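# Crack egg into white bowl, shells to green bowl

## Task

Break open the egg (a single firm yolk inside, no white), pour the yolk into the white bowl, then set both half shells in the dark green waste bowl. At the end both bowls must stand upright with their contents at rest, and nothing may count as placed if only the robot is holding it there. The shell splits around its middle when struck or pressed firmly at that band, for example against the table or by a fingertip. Before the halves are separated, pressing near either end, or pressing much too hard anywhere, crushes the egg and the task fails. After it splits, the halves may be pulled apart. Finish by opening the hands and moving them away.

## Robot and tools

Robot: two arms, left_arm and right_arm, facing each other across a table. Each carries an identical five-finger right hand, so hand numbers and axes mean the same thing on both, not mirrored. Arm names do not correspond to image sides.

World frame: used by every state line. Origin on the table surface halfway between the two arm bases, table top at z = 0, +z up, left_arm's base on the +y side. Positions are in metres, orientation as quaternion wxyz, plus linear (m/s) and angular (rad/s) velocities. Reported positions can be somewhat off, more so at long reach.

Hand point: a spot 0.05 m in front of the palm, where index pad and thumb tip meet in a pinch. Its +z runs along straightened fingers (fingertips 0.06 to 0.07 m past it), +y points out of the palm, +x runs across the palm toward the little finger. A wrist bracket on the little-finger side protrudes 0.03 m beyond the point along +y and 0.11 m across, and can collide. With the thumb turned fully in front of the palm the hand can wrap objects 0.035 to 0.08 m wide; turn the thumb before reaching the object.

Row format (shared by execute_actions and move): 28 numbers, each in [-1, 1], always including both arms. Order: left_arm dx, dy, dz, rx, ry, rz, then left_gripper little, ring, middle, index, thumb_bend, thumb_turn, force_limit, speed; then the same 14 for right_arm and right_gripper. dx..rz are an offset, not a pose: a target relative to the hand point's measured pose when the action (or move) began, expressed in the hand point's own axes; 1.0 equals 0.6 m or 180 degrees, and rx, ry, rz form one rotation vector. Finger values are absolute targets: +1 straight/open, -1 curled shut; thumb_bend +1 straight, -1 fully bent; thumb_turn +1 beside palm, -1 across in front of it. A pinch is roughly index -0.22, thumb_bend -0.75, thumb_turn -0.57. force_limit maps -1..+1 to about 0..10 N fingertip force (0..15 N for the two thumb motors) and only stops closing. speed maps -1..+1 from near zero to full (full travel 0.6 s); close at -0.9 or slower for a gentle grip. There is no 'unchanged' value: to keep a hand as is, resend its previous eight numbers, or before any were sent, its hand_measured six plus hand_force_limit and hand_speed.

execute_actions(actions): a list of actions; each action is up to 15 rows, one per 1/30 s step, with the final row held for the remaining steps. Every row in an action is measured from that action's starting pose, not the prior row. The first action in a call starts from the last reported pose. Each step the command is clipped to within 100 mm and 16 degrees of the measured pose, so far targets need several actions. An empty list just returns state and images.

move(target, speed, stop_force, blocking): target is one 28-number row, offsets counted from the pose in the latest result. Each hand point travels a straight line, all arms finishing together, over 0.5 to 10 s. speed is m/s, 0.002 to 0.5 (default 0.25); turning capped at twice that in rad/s. stop_force, 9 to 40 N for both arms, ends an arm's path once its wrist sensor feels that much extra push along the travel direction; the arm backs up two steps and holds. Use it only with very slow moves and without rotation; omit it when retreating from something you press on. blocking=false returns after 0.5 s; it cannot be combined with stop_force, and further moves or actions are refused until the result reports the move finished (use wait or stop). The result adds a 'move:' line: done, off_target, moving, held, contact or fault, plus limits such as paced (pose clipped) or held (steps blocked).

wait(seconds): 0 to 10, lets the scene run with commands held. stop(): brakes a running move. zoom_image(camera, region): enlarges [x0, y0, x1, y1] pixels (max 504 by 504) from cam_high, cam_low, cam_left_wrist or cam_right_wrist. show_instructions(): shows reference images. finished_scene(scene): ends the scene, irreversibly, and reports success.

Result lines: per-arm pose and velocities; Hand target (where the controller is steering); joint positions and torques (noisy, with offsets); Wrist force and Wrist torque in the end effector's axes (noise up to ~2.4 N, offsets ~4 N, saturating near 50 N); hand_measured, hand_stopped_by (moving, target, force, stalled, fault) and hand_load_n per motor, in send order. A dropped grip shows as loads near 0. 'pose unreachable' means the clearance check altered a command. MOTOR HOT warns from 70 °C; 85 °C triggers an over-temperature braking stop.

Avoid: crushing the egg (press only at its middle band, lightly); knocking or placing anything off the table; tipping bowls; arms striking or squeezing each other anywhere; commanding stiff arms past a firm contact, which can cause a torque fault or a 150 N force fault (arm halts 10 s). Fast contacts hit harder. Cameras: cam_high 672x504, cam_low 672x504, wrist cameras 504x504 fisheye.

Each tool is called after ">>>" as name(argument=value, ...) on one line, values as JSON.

## Session

>>> execute_actions(actions=[])

Scene clock: 0.00 s.
left_arm: end_effector_position=(+0.3393, +0.4861, +0.4648) hand_measured=(+1.000, +1.000, +1.000, +1.000, +1.000, +1.000) hand_load_n=(+0.0, +0.0, +0.0, +0.0, +0.0, +0.0) hand_stopped_by=(target, target, target, target, target, target) hand_force_limit=0.00 hand_speed=-0.80 end_effector_quat_wxyz=(-0.005, +0.302, +0.953, +0.016) end_effector_velocity=(-0.000, -0.000, -0.000) end_effector_angular_velocity=(+0.001, +0.002, -0.000) | right_arm: end_effector_position=(+0.1289, -0.2904, +0.4742) hand_measured=(+1.000, +1.000, +1.000, +1.000, +1.000, +1.000) hand_load_n=(+0.0, +0.0, +0.0, +0.0, +0.0, +0.0) hand_stopped_by=(target, target, target, target, target, target) hand_force_limit=0.00 hand_speed=-0.80 end_effector_quat_wxyz=(-0.004, -0.395, +0.919, +0.009) end_effector_velocity=(-0.000, -0.000, +0.000) end_effector_angular_velocity=(-0.001, +0.000, +0.002)
Joint positions: left_arm=[ 0.543 -1.699  1.369  1.928  1.551 -1.894] | right_arm=[-1.21  -1.695  1.334  1.937  1.553 -1.862]
Joint velocities: left_arm=[-0.     0.    -0.     0.001  0.001 -0.   ] | right_arm=[ 0.    -0.     0.     0.001  0.001 -0.001]
Joint torques (N m, as the arm reports them, + toward a larger angle): no reading
Wrist force (N, on the end effector, along its own x y z axes, offset not removed): no reading
Wrist torque (N m, same axes, about the end effector's origin, offset not removed): no reading
Hand target (left_arm): +0.339, +0.486, +0.465; -0.005, +0.302, +0.953, +0.016
Hand target (right_arm): +0.129, -0.290, +0.474; -0.004, -0.395, +0.919, +0.009
camera_calibration (this result's frames):
cam_left_wrist: T_world_to_cam=[[0.655235, 0.752878, 0.061986, -0.623727], [0.611218, -0.576586, 0.542182, -0.180018], [0.443937, -0.31737, -0.837972, 0.529562], [0, 0, 0, 1]] pos_world=[0.283625, 0.533861, 0.580023]
cam_right_wrist: T_world_to_cam=[[-0.66637, 0.744595, -0.0391002, 0.325333], [0.592185, 0.560378, 0.579045, -0.193772], [0.453065, 0.362704, -0.814357, 0.560746], [0, 0, 0, 1]] pos_world=[0.0774862, -0.337041, 0.581571]

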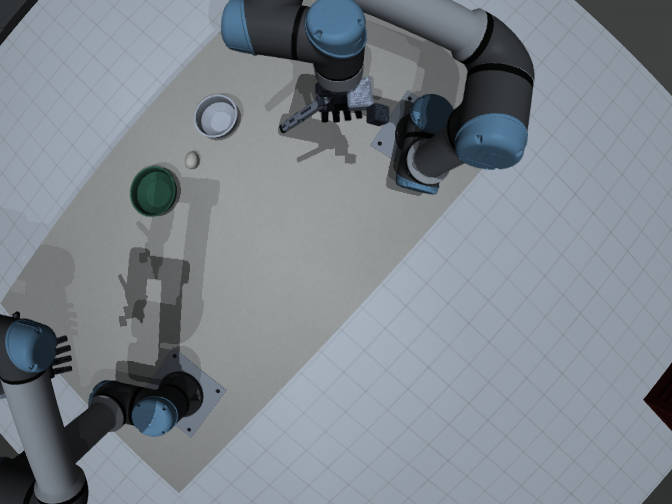

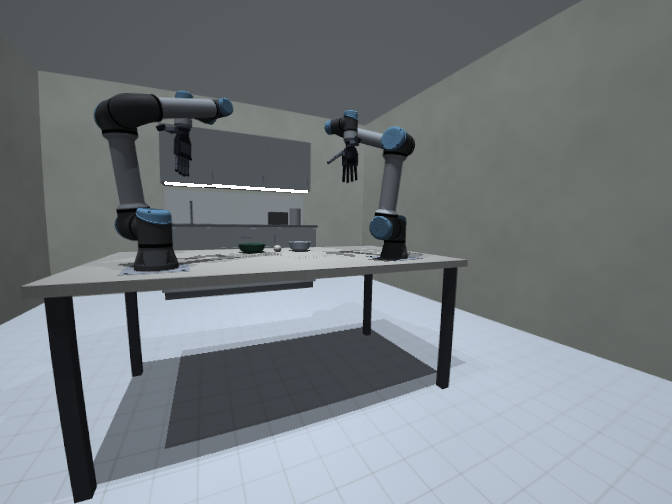

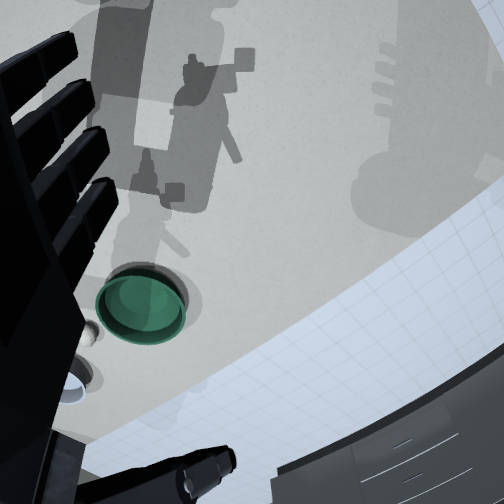

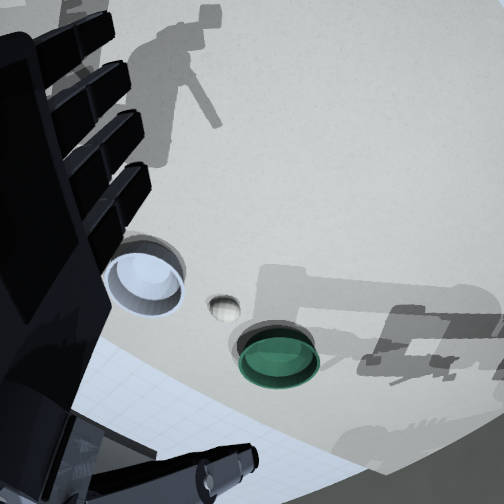

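>>> zoom_image(camera="cam_high", region=[120,80,260,220])

>>> zoom_image(camera="cam_right_wrist", region=[190,275,260,345])

Region (120, 80, 260, 220) of cam_high's 672x504 image, scaled by 3.600, with more detail than that image has.

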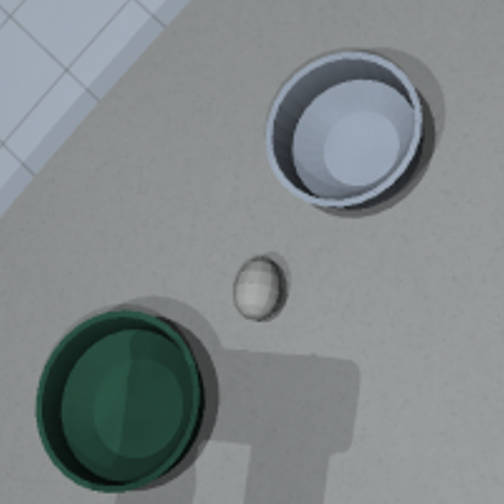

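Region (190, 275, 260, 345) of cam_right_wrist's 504x504 image, scaled by 7.200, with more detail than that image has.

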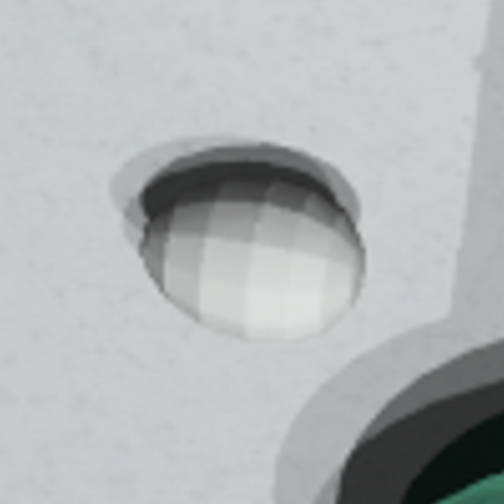

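>>> move(target=[0,0,0,0,0,0,1,1,1,1,1,1,0,-0.8,-0.698,-0.191,0.54,0.272,-0.236,-0.408,-1,-1,0.7,0.4,0.3,-0.6,0,-0.3], speed=0.3)

Scene clock: 4.17 s.
left_arm: end_effector_position=(+0.3393, +0.4861, +0.4648) hand_measured=(+1.000, +1.000, +1.000, +1.000, +1.000, +1.000) hand_load_n=(+0.0, +0.0, +0.0, +0.0, +0.0, +0.0) hand_stopped_by=(target, target, target, target, target, target) hand_force_limit=0.00 hand_speed=-0.80 end_effector_quat_wxyz=(-0.005, +0.302, +0.953, +0.016) end_effector_velocity=(+0.000, +0.000, +0.000) end_effector_angular_velocity=(+0.001, +0.000, +0.002) | right_arm: end_effector_position=(+0.4961, -0.0621, +0.1480) hand_measured=(-1.000, -1.000, +0.700, +0.400, +0.300, -0.600) hand_load_n=(+0.0, +0.0, +0.0, +0.0, +0.0, +0.0) hand_stopped_by=(target, target, target, target, target, target) hand_force_limit=0.00 hand_speed=-0.30 end_effector_quat_wxyz=(+0.452, -0.777, +0.384, -0.210) end_effector_velocity=(+0.001, +0.002, -0.000) end_effector_angular_velocity=(+0.003, -0.005, +0.007)
Joint positions: left_arm=[ 0.543 -1.699  1.369  1.928  1.551 -1.894] | right_arm=[-1.157 -1.158  1.523  0.165  1.482 -3.17 ]
Joint velocities: left_arm=[ 0.001  0.001 -0.001  0.001 -0.    -0.001] | right_arm=[-0.     0.002 -0.001 -0.007 -0.006 -0.004]
Joint torques (N m, as the arm reports them, + toward a larger angle): left_arm=[ -0.11  -9.92 -17.87   2.56   0.12   0.16] | right_arm=[ -6.15 -24.3  -27.01  -2.13  -2.94  -1.65]
Wrist force (N, on the end effector, along its own x y z axes, offset not removed): left_arm=[3.6 0.6 -3.2] | right_arm=[1.5 1.1 1.3]
Wrist torque (N m, same axes, about the end effector's origin, offset not removed): left_arm=[0.24 -0.53 0.33] | right_arm=[0.06 -0.31 0.15]
Hand target (left_arm): +0.339, +0.486, +0.465; -0.005, +0.302, +0.953, +0.016
Hand target (right_arm): +0.496, -0.062, +0.148; -0.452, +0.777, -0.384, +0.210
Off the commanded pose (left_arm): 0.000 m, 0 deg.
Off the commanded pose (right_arm): 0.001 m, 0 deg.
move: done
camera_calibration (this result's frames):
cam_left_wrist: T_world_to_cam=[[0.655235, 0.752878, 0.0619861, -0.623727], [0.611218, -0.576586, 0.542182, -0.180018], [0.443937, -0.317369, -0.837972, 0.529562], [0, 0, 0, 1]] pos_world=[0.283625, 0.533861, 0.580023]
cam_right_wrist: T_world_to_cam=[[-0.417014, -0.200108, -0.886598, 0.330366], [-0.878892, 0.337367, 0.337244, 0.401468], [0.231623, 0.919859, -0.31656, 0.116654], [0, 0, 0, 1]] pos_world=[0.463594, -0.176638, 0.194438]

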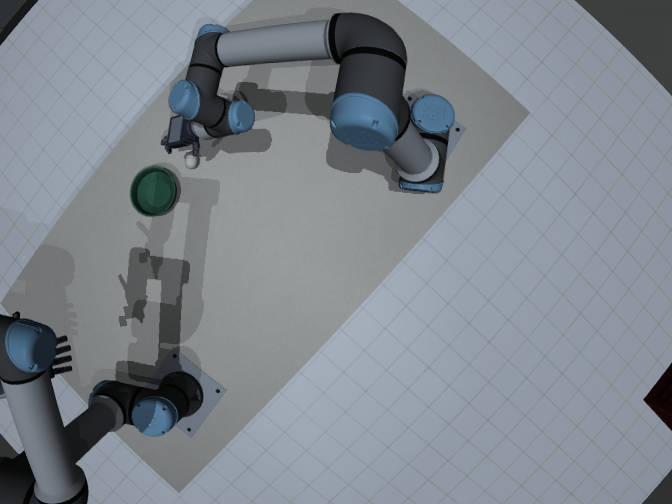

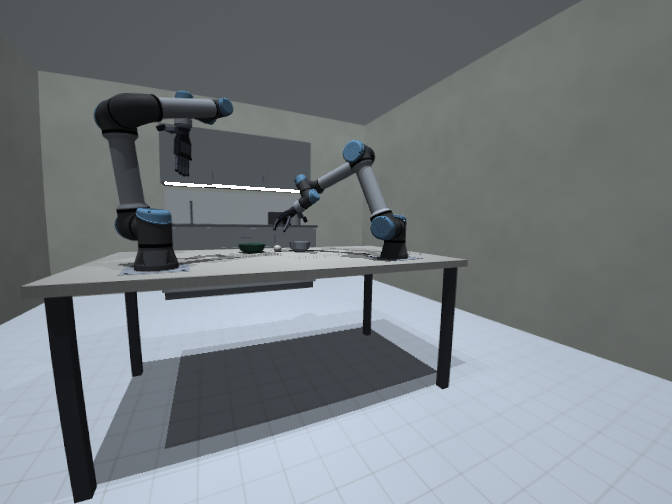

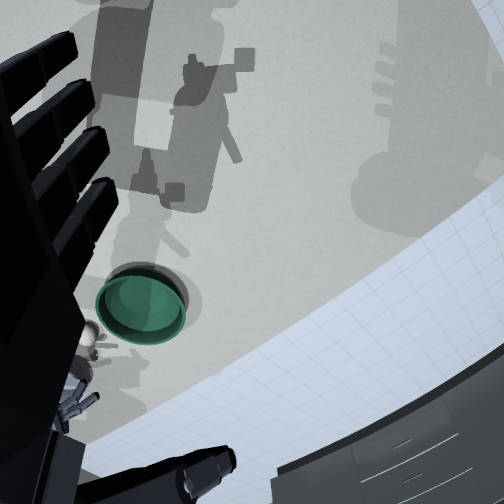

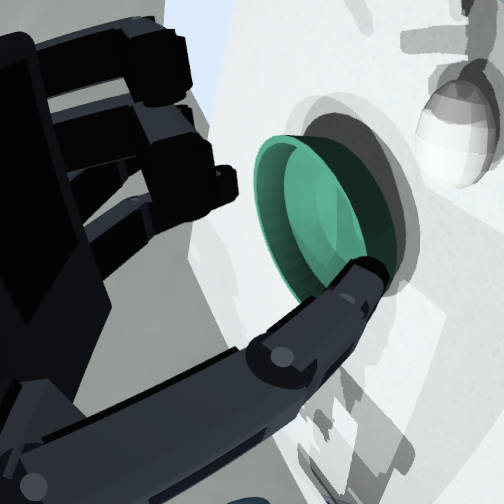

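>>> move(target=[0,0,0,0,0,0,1,1,1,1,1,1,0,-0.8,0.004,0.076,0.094,0,0,0,-1,-1,0.7,0.4,0.3,-0.6,0,-0.3], speed=0.1)

>>> zoom_image(camera="cam_low", region=[230,190,330,265])

Scene clock: 5.57 s.
left_arm: end_effector_position=(+0.3393, +0.4861, +0.4648) hand_measured=(+1.000, +1.000, +1.000, +1.000, +1.000, +1.000) hand_load_n=(+0.0, +0.0, +0.0, +0.0, +0.0, +0.0) hand_stopped_by=(target, target, target, target, target, target) hand_force_limit=0.00 hand_speed=-0.80 end_effector_quat_wxyz=(-0.005, +0.302, +0.953, +0.016) end_effector_velocity=(+0.000, -0.000, +0.000) end_effector_angular_velocity=(-0.000, -0.000, -0.002) | right_arm: end_effector_position=(+0.5168, -0.0471, +0.0804) hand_measured=(-1.000, -1.000, +0.700, +0.400, +0.300, -0.600) hand_load_n=(+0.0, +0.0, +0.0, +0.0, +0.0, +0.0) hand_stopped_by=(target, target, target, target, target, target) hand_force_limit=0.00 hand_speed=-0.30 end_effector_quat_wxyz=(+0.452, -0.777, +0.384, -0.210) end_effector_velocity=(+0.000, +0.000, -0.003) end_effector_angular_velocity=(-0.001, +0.002, +0.001)
Joint positions: left_arm=[ 0.543 -1.699  1.369  1.928  1.551 -1.894] | right_arm=[-1.154 -1.036  1.525  0.041  1.484 -3.168]
Joint velocities: left_arm=[-0.    -0.    -0.    -0.    -0.     0.002] | right_arm=[-0.     0.006 -0.    -0.003 -0.001 -0.001]
Joint torques (N m, as the arm reports them, + toward a larger angle): left_arm=[  0.09  -9.9  -18.21   2.54   0.01   0.15] | right_arm=[  7.64 -26.57 -27.11  -2.2    2.75   1.51]
Wrist force (N, on the end effector, along its own x y z axes, offset not removed): left_arm=[-0.6 -0.6 -2.8] | right_arm=[2.7 1.4 2.1]
Wrist torque (N m, same axes, about the end effector's origin, offset not removed): left_arm=[0.26 -0.06 0.30] | right_arm=[0.08 -0.40 0.25]
Hand target (left_arm): +0.339, +0.486, +0.465; -0.005, +0.302, +0.953, +0.016
Hand target (right_arm): +0.517, -0.047, +0.080; -0.452, +0.777, -0.384, +0.210
Off the commanded pose (left_arm): 0.000 m, 0 deg.
Off the commanded pose (right_arm): 0.000 m, 0 deg.
move: done
camera_calibration (this result's frames):
cam_left_wrist: T_world_to_cam=[[0.655235, 0.752878, 0.0619861, -0.623727], [0.611218, -0.576586, 0.542182, -0.180018], [0.443937, -0.31737, -0.837972, 0.529562], [0, 0, 0, 1]] pos_world=[0.283625, 0.533861, 0.580023]
cam_right_wrist: T_world_to_cam=[[-0.417019, -0.200109, -0.886596, 0.282026], [-0.878891, 0.337362, 0.33725, 0.437451], [0.231617, 0.919861, -0.31656, 0.0766698], [0, 0, 0, 1]] pos_world=[0.484323, -0.161669, 0.126783]

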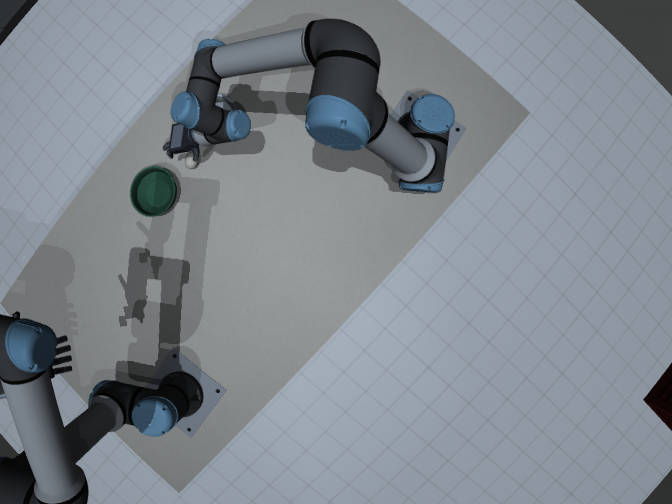

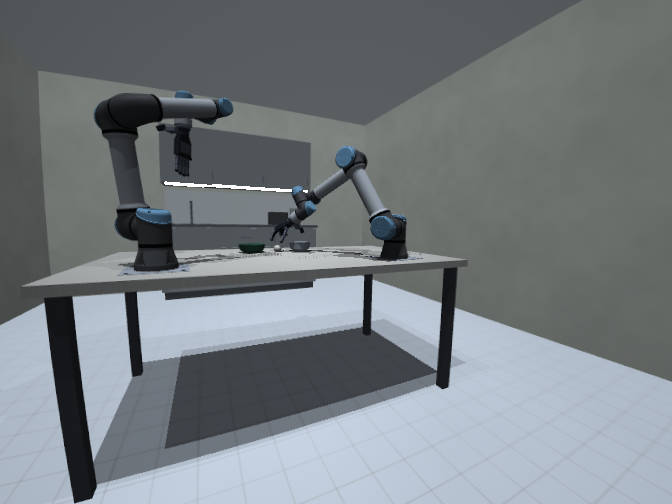

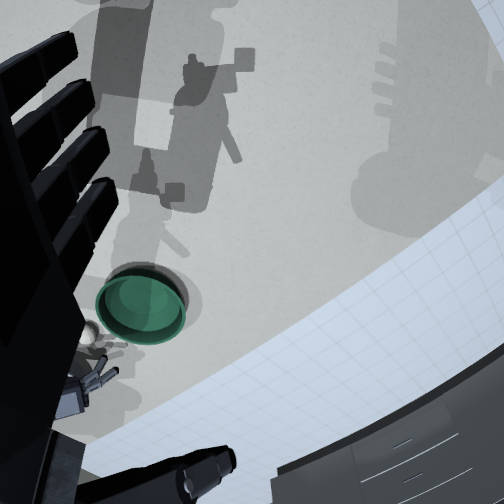

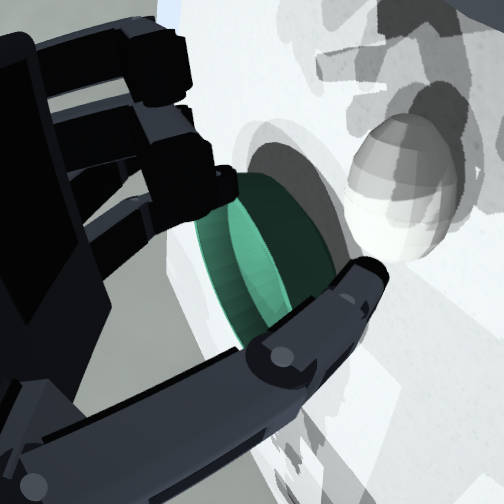

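Region (230, 190, 330, 265) of cam_low's 672x504 image, scaled by 5.040, with more detail than that image has; it fills the top 378 rows of this view, and the rest is white.

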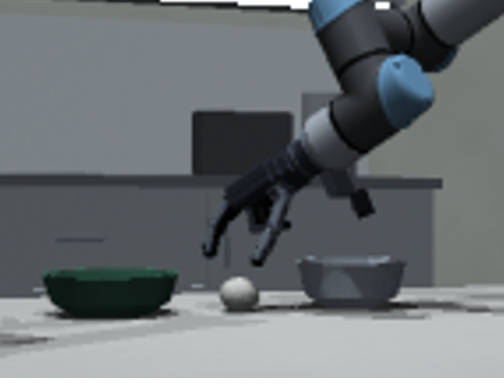

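>>> move(target=[0,0,0,0,0,0,1,1,1,1,1,1,0,-0.8,-0.002,0.0645,0.0385,0,0,0,-1,-1,0.7,0.4,0.3,-0.6,0,-0.3], speed=0.03, stop_force=9)

>>> zoom_image(camera="cam_low", region=[230,190,330,265])

Scene clock: 7.80 s.
left_arm: end_effector_position=(+0.3393, +0.4861, +0.4648) hand_measured=(+1.000, +1.000, +1.000, +1.000, +1.000, +1.000) hand_load_n=(+0.0, +0.0, +0.0, +0.0, +0.0, +0.0) hand_stopped_by=(target, target, target, target, target, target) hand_force_limit=0.00 hand_speed=-0.80 end_effector_quat_wxyz=(-0.005, +0.302, +0.953, +0.016) end_effector_velocity=(-0.000, -0.000, +0.000) end_effector_angular_velocity=(+0.001, +0.000, -0.002) | right_arm: end_effector_position=(+0.5158, -0.0452, +0.0356) hand_measured=(-1.000, -1.000, +0.700, +0.400, +0.300, -0.600) hand_load_n=(+0.0, +0.0, +0.0, +0.0, +0.0, +0.0) hand_stopped_by=(target, target, target, target, target, target) hand_force_limit=0.00 hand_speed=-0.30 end_effector_quat_wxyz=(+0.452, -0.777, +0.384, -0.210) end_effector_velocity=(+0.001, -0.000, -0.002) end_effector_angular_velocity=(+0.001, -0.000, -0.003)
Joint positions: left_arm=[ 0.543 -1.699  1.369  1.928  1.551 -1.894] | right_arm=[-1.15  -0.98   1.565 -0.055  1.488 -3.166]
Joint velocities: left_arm=[-0.002 -0.001  0.001  0.001 -0.001 -0.   ] | right_arm=[-0.001  0.003  0.001 -0.005  0.001  0.001]
Joint torques (N m, as the arm reports them, + toward a larger angle): left_arm=[ -0.49  -9.79 -17.95   2.48   0.03   0.07] | right_arm=[  7.06 -28.26  -7.53  -2.15   2.85   1.48]
Wrist force (N, on the end effector, along its own x y z axes, offset not removed): left_arm=[2.3 -1.3 -4.0] | right_arm=[-0.7 3.5 1.6]
Wrist torque (N m, same axes, about the end effector's origin, offset not removed): left_arm=[0.20 -0.32 0.01] | right_arm=[0.51 0.13 0.00]
Hand target (left_arm): +0.339, +0.486, +0.465; -0.005, +0.302, +0.953, +0.016
Hand target (right_arm): +0.516, -0.045, +0.035; -0.452, +0.777, -0.384, +0.210
Off the commanded pose (left_arm): 0.000 m, 0 deg.
Off the commanded pose (right_arm): 0.000 m, 0 deg.
move: done
camera_calibration (this result's frames):
cam_left_wrist: T_world_to_cam=[[0.655235, 0.752878, 0.0619861, -0.623727], [0.611218, -0.576586, 0.542182, -0.180018], [0.443937, -0.317369, -0.837972, 0.529562], [0, 0, 0, 1]] pos_world=[0.283625, 0.533861, 0.580023]
cam_right_wrist: T_world_to_cam=[[-0.417037, -0.200113, -0.886586, 0.242301], [-0.878884, 0.337362, 0.337267, 0.451022], [0.231609, 0.91986, -0.316568, 0.060944], [0, 0, 0, 1]] pos_world=[0.483329, -0.15973, 0.0819989]

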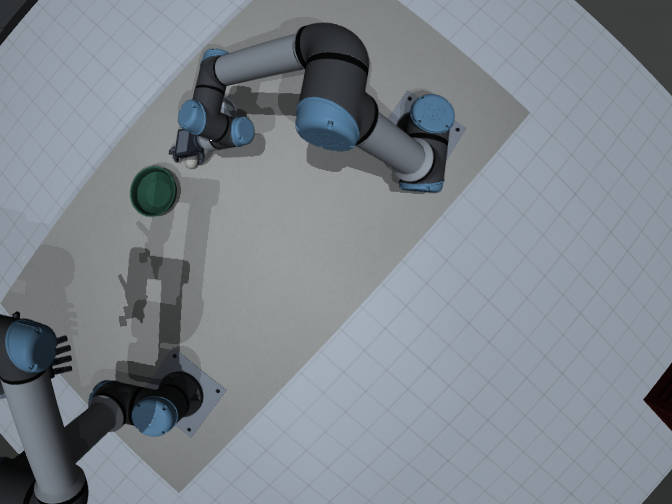

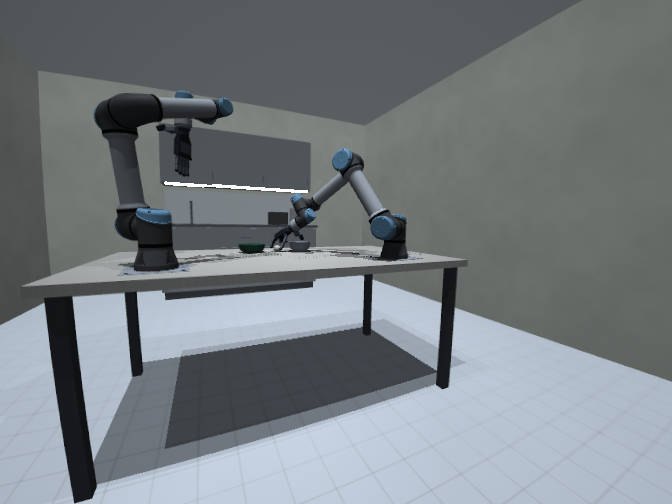

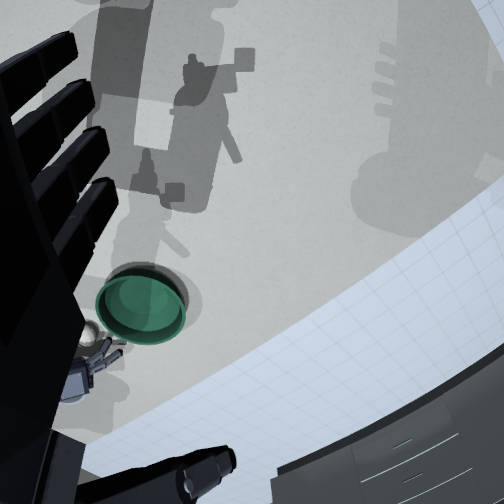

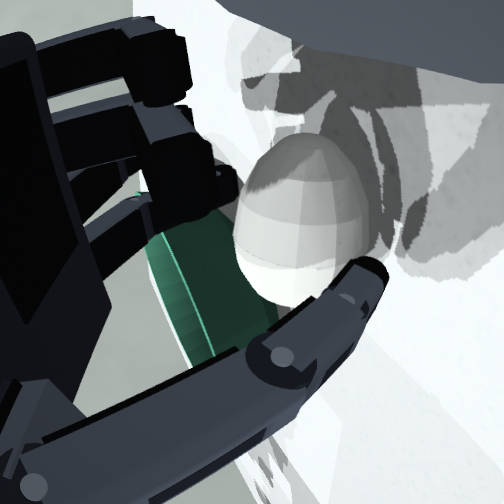

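Region (230, 190, 330, 265) of cam_low's 672x504 image, scaled by 5.040, with more detail than that image has; it fills the top 378 rows of this view, and the rest is white.

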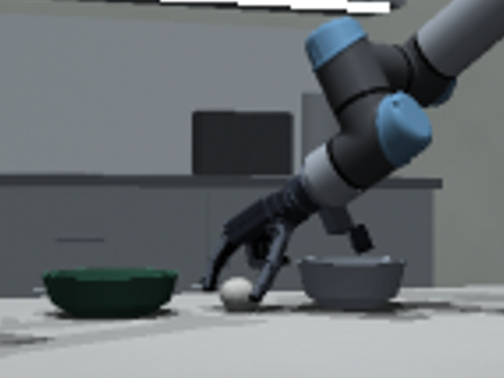

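>>> move(target=[0,0,0,0,0,0,1,1,1,1,1,1,0,-0.8,0,0,0,0,0,0,-1,-1,0.7,0.4,0.09,-0.6,0,-0.7])

>>> move(target=[0,0,0,0,0,0,1,1,1,1,1,1,0,-0.8,0,0,0,0,0,0,-1,-1,0.7,-0.1,0.09,-0.6,0,-0.85])

>>> zoom_image(camera="cam_high", region=[150,110,240,200])

Scene clock: 8.87 s.
left_arm: end_effector_position=(+0.3393, +0.4861, +0.4648) hand_measured=(+1.000, +1.000, +1.000, +1.000, +1.000, +1.000) hand_load_n=(+0.0, +0.0, +0.0, +0.0, +0.0, +0.0) hand_stopped_by=(target, target, target, target, target, target) hand_force_limit=0.00 hand_speed=-0.80 end_effector_quat_wxyz=(-0.005, +0.302, +0.953, +0.016) end_effector_velocity=(+0.000, +0.000, -0.001) end_effector_angular_velocity=(+0.001, -0.000, +0.001) | right_arm: end_effector_position=(+0.5158, -0.0451, +0.0356) hand_measured=(-1.000, -1.000, +0.700, +0.400, +0.090, -0.600) hand_load_n=(+0.0, +0.0, +0.0, +0.0, +0.0, +0.0) hand_stopped_by=(target, target, target, target, target, target) hand_force_limit=0.00 hand_speed=-0.70 end_effector_quat_wxyz=(+0.452, -0.777, +0.384, -0.210) end_effector_velocity=(-0.000, +0.000, +0.001) end_effector_angular_velocity=(+0.002, -0.000, +0.000)
Joint positions: left_arm=[ 0.543 -1.699  1.369  1.928  1.551 -1.894] | right_arm=[-1.15  -0.98   1.565 -0.055  1.488 -3.166]
Joint velocities: left_arm=[ 0.     0.     0.002 -0.001 -0.001 -0.001] | right_arm=[-0.    -0.003  0.001 -0.    -0.001  0.001]
Joint torques (N m, as the arm reports them, + toward a larger angle): left_arm=[ -0.44 -10.02 -18.19   2.42   0.03   0.05] | right_arm=[  4.86 -49.   -25.28   2.27   1.79   0.86]
Wrist force (N, on the end effector, along its own x y z axes, offset not removed): left_arm=[2.3 -1.2 -1.7] | right_arm=[-1.8 2.9 -0.5]
Wrist torque (N m, same axes, about the end effector's origin, offset not removed): left_arm=[0.06 -0.50 0.19] | right_arm=[0.56 0.35 -0.01]
Hand target (left_arm): +0.339, +0.486, +0.465; -0.005, +0.302, +0.953, +0.016
Hand target (right_arm): +0.516, -0.045, +0.036; -0.452, +0.777, -0.384, +0.210
Off the commanded pose (left_arm): 0.000 m, 0 deg.
Off the commanded pose (right_arm): 0.000 m, 0 deg.
move: done
camera_calibration (this result's frames):
cam_left_wrist: T_world_to_cam=[[0.655235, 0.752878, 0.0619864, -0.623727], [0.611218, -0.576586, 0.542182, -0.180018], [0.443937, -0.317369, -0.837972, 0.529562], [0, 0, 0, 1]] pos_world=[0.283625, 0.533861, 0.580023]
cam_right_wrist: T_world_to_cam=[[-0.417042, -0.200113, -0.886584, 0.242297], [-0.878882, 0.337363, 0.337272, 0.451012], [0.231608, 0.919859, -0.316571, 0.0609383], [0, 0, 0, 1]] pos_world=[0.483321, -0.159723, 0.0819942]

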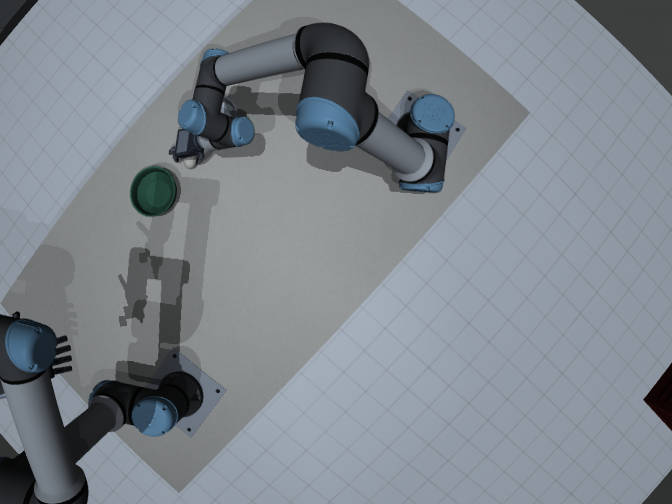

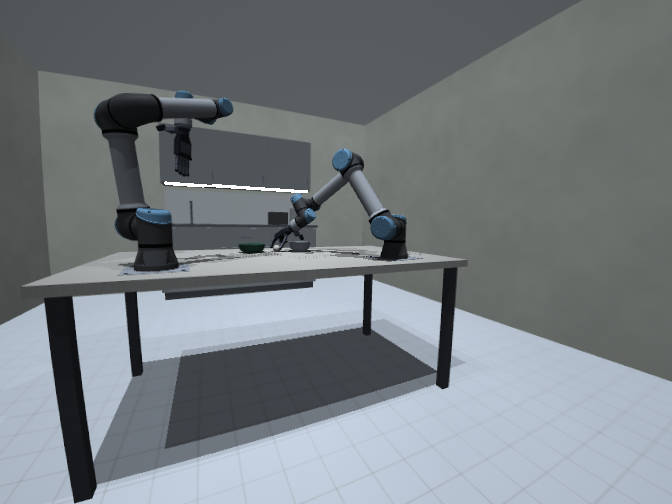

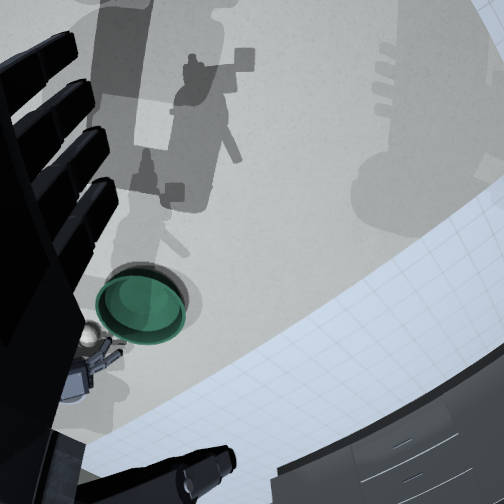

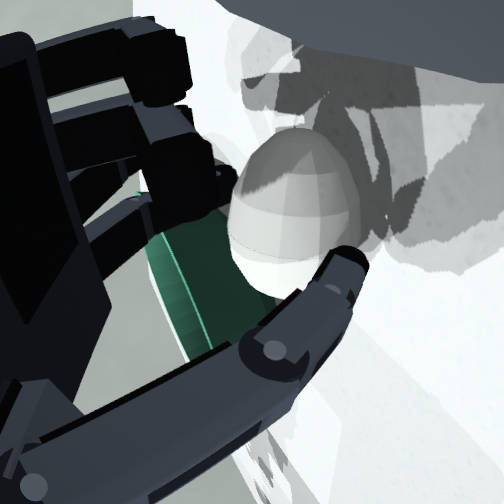

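Scene clock: 10.17 s.
left_arm: end_effector_position=(+0.3393, +0.4861, +0.4648) hand_measured=(+1.000, +1.000, +1.000, +1.000, +1.000, +1.000) hand_load_n=(+0.0, +0.0, +0.0, +0.0, +0.0, +0.0) hand_stopped_by=(target, target, target, target, target, target) hand_force_limit=0.00 hand_speed=-0.80 end_effector_quat_wxyz=(-0.005, +0.302, +0.953, +0.016) end_effector_velocity=(+0.000, +0.000, +0.000) end_effector_angular_velocity=(-0.002, -0.001, +0.002) | right_arm: end_effector_position=(+0.5158, -0.0451, +0.0356) hand_measured=(-1.000, -1.000, +0.700, +0.144, +0.092, -0.600) hand_load_n=(+0.0, +0.0, +0.0, +5.0, +4.0, +0.0) hand_stopped_by=(target, target, target, force, target, target) hand_force_limit=0.00 hand_speed=-0.85 end_effector_quat_wxyz=(+0.452, -0.777, +0.384, -0.210) end_effector_velocity=(-0.001, -0.000, -0.001) end_effector_angular_velocity=(-0.002, +0.001, +0.000)
Joint positions: left_arm=[ 0.543 -1.699  1.369  1.928  1.551 -1.894] | right_arm=[-1.15  -0.98   1.565 -0.055  1.488 -3.166]
Joint velocities: left_arm=[ 0.    -0.    -0.    -0.001  0.    -0.002] | right_arm=[ 0.001  0.001  0.     0.     0.    -0.   ]
Joint torques (N m, as the arm reports them, + toward a larger angle): left_arm=[ -0.49  -9.93 -17.94   2.49   0.12   0.14] | right_arm=[  4.81 -47.9  -23.63   2.18   1.75   0.89]
Wrist force (N, on the end effector, along its own x y z axes, offset not removed): left_arm=[6.3 5.6 -1.6] | right_arm=[-3.9 0.8 1.6]
Wrist torque (N m, same axes, about the end effector's origin, offset not removed): left_arm=[1.12 -1.07 0.45] | right_arm=[0.22 0.45 -0.28]
Hand target (left_arm): +0.339, +0.486, +0.465; -0.005, +0.302, +0.953, +0.016
Hand target (right_arm): +0.516, -0.045, +0.036; -0.452, +0.777, -0.384, +0.210
Off the commanded pose (left_arm): 0.000 m, 0 deg.
Off the commanded pose (right_arm): 0.000 m, 0 deg.
move: done
camera_calibration (this result's frames):
cam_left_wrist: T_world_to_cam=[[0.655235, 0.752878, 0.0619862, -0.623727], [0.611218, -0.576586, 0.542182, -0.180018], [0.443937, -0.317369, -0.837972, 0.529562], [0, 0, 0, 1]] pos_world=[0.283625, 0.533861, 0.580023]
cam_right_wrist: T_world_to_cam=[[-0.417032, -0.200107, -0.88659, 0.242301], [-0.878886, 0.337361, 0.337265, 0.451014], [0.231612, 0.919861, -0.316562, 0.0609359], [0, 0, 0, 1]] pos_world=[0.483324, -0.159721, 0.0820007]

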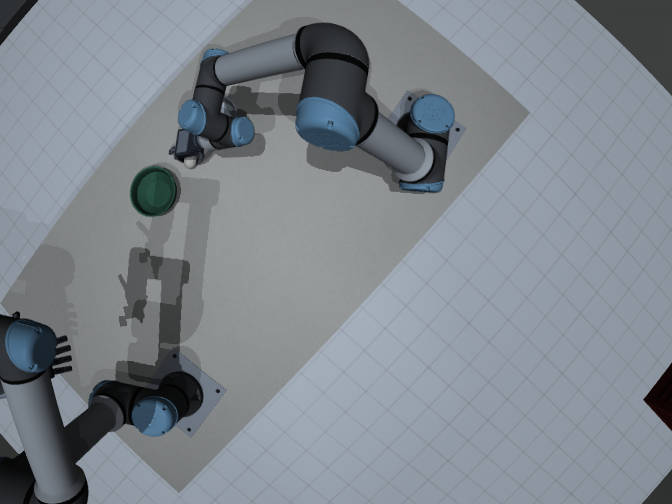

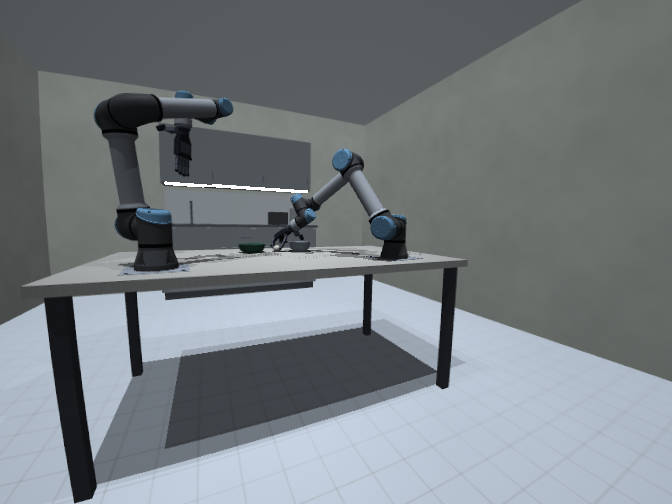

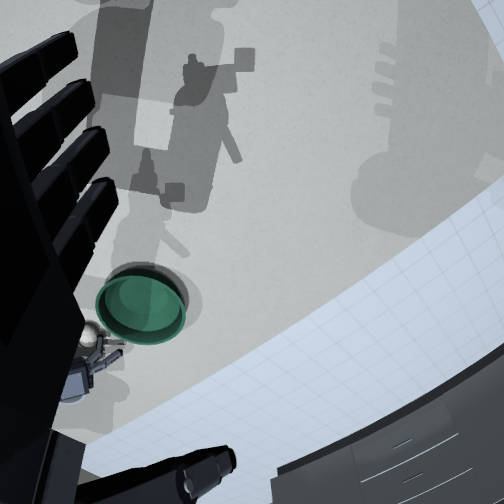

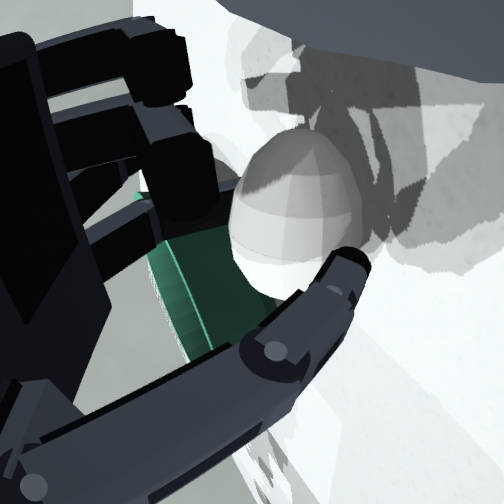

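Region (150, 110, 240, 200) of cam_high's 672x504 image, scaled by 5.600, with more detail than that image has.

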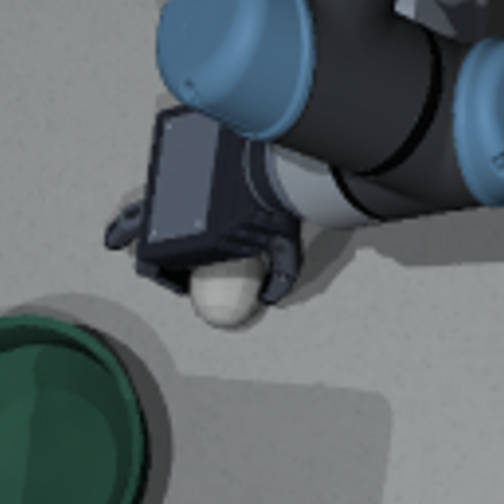

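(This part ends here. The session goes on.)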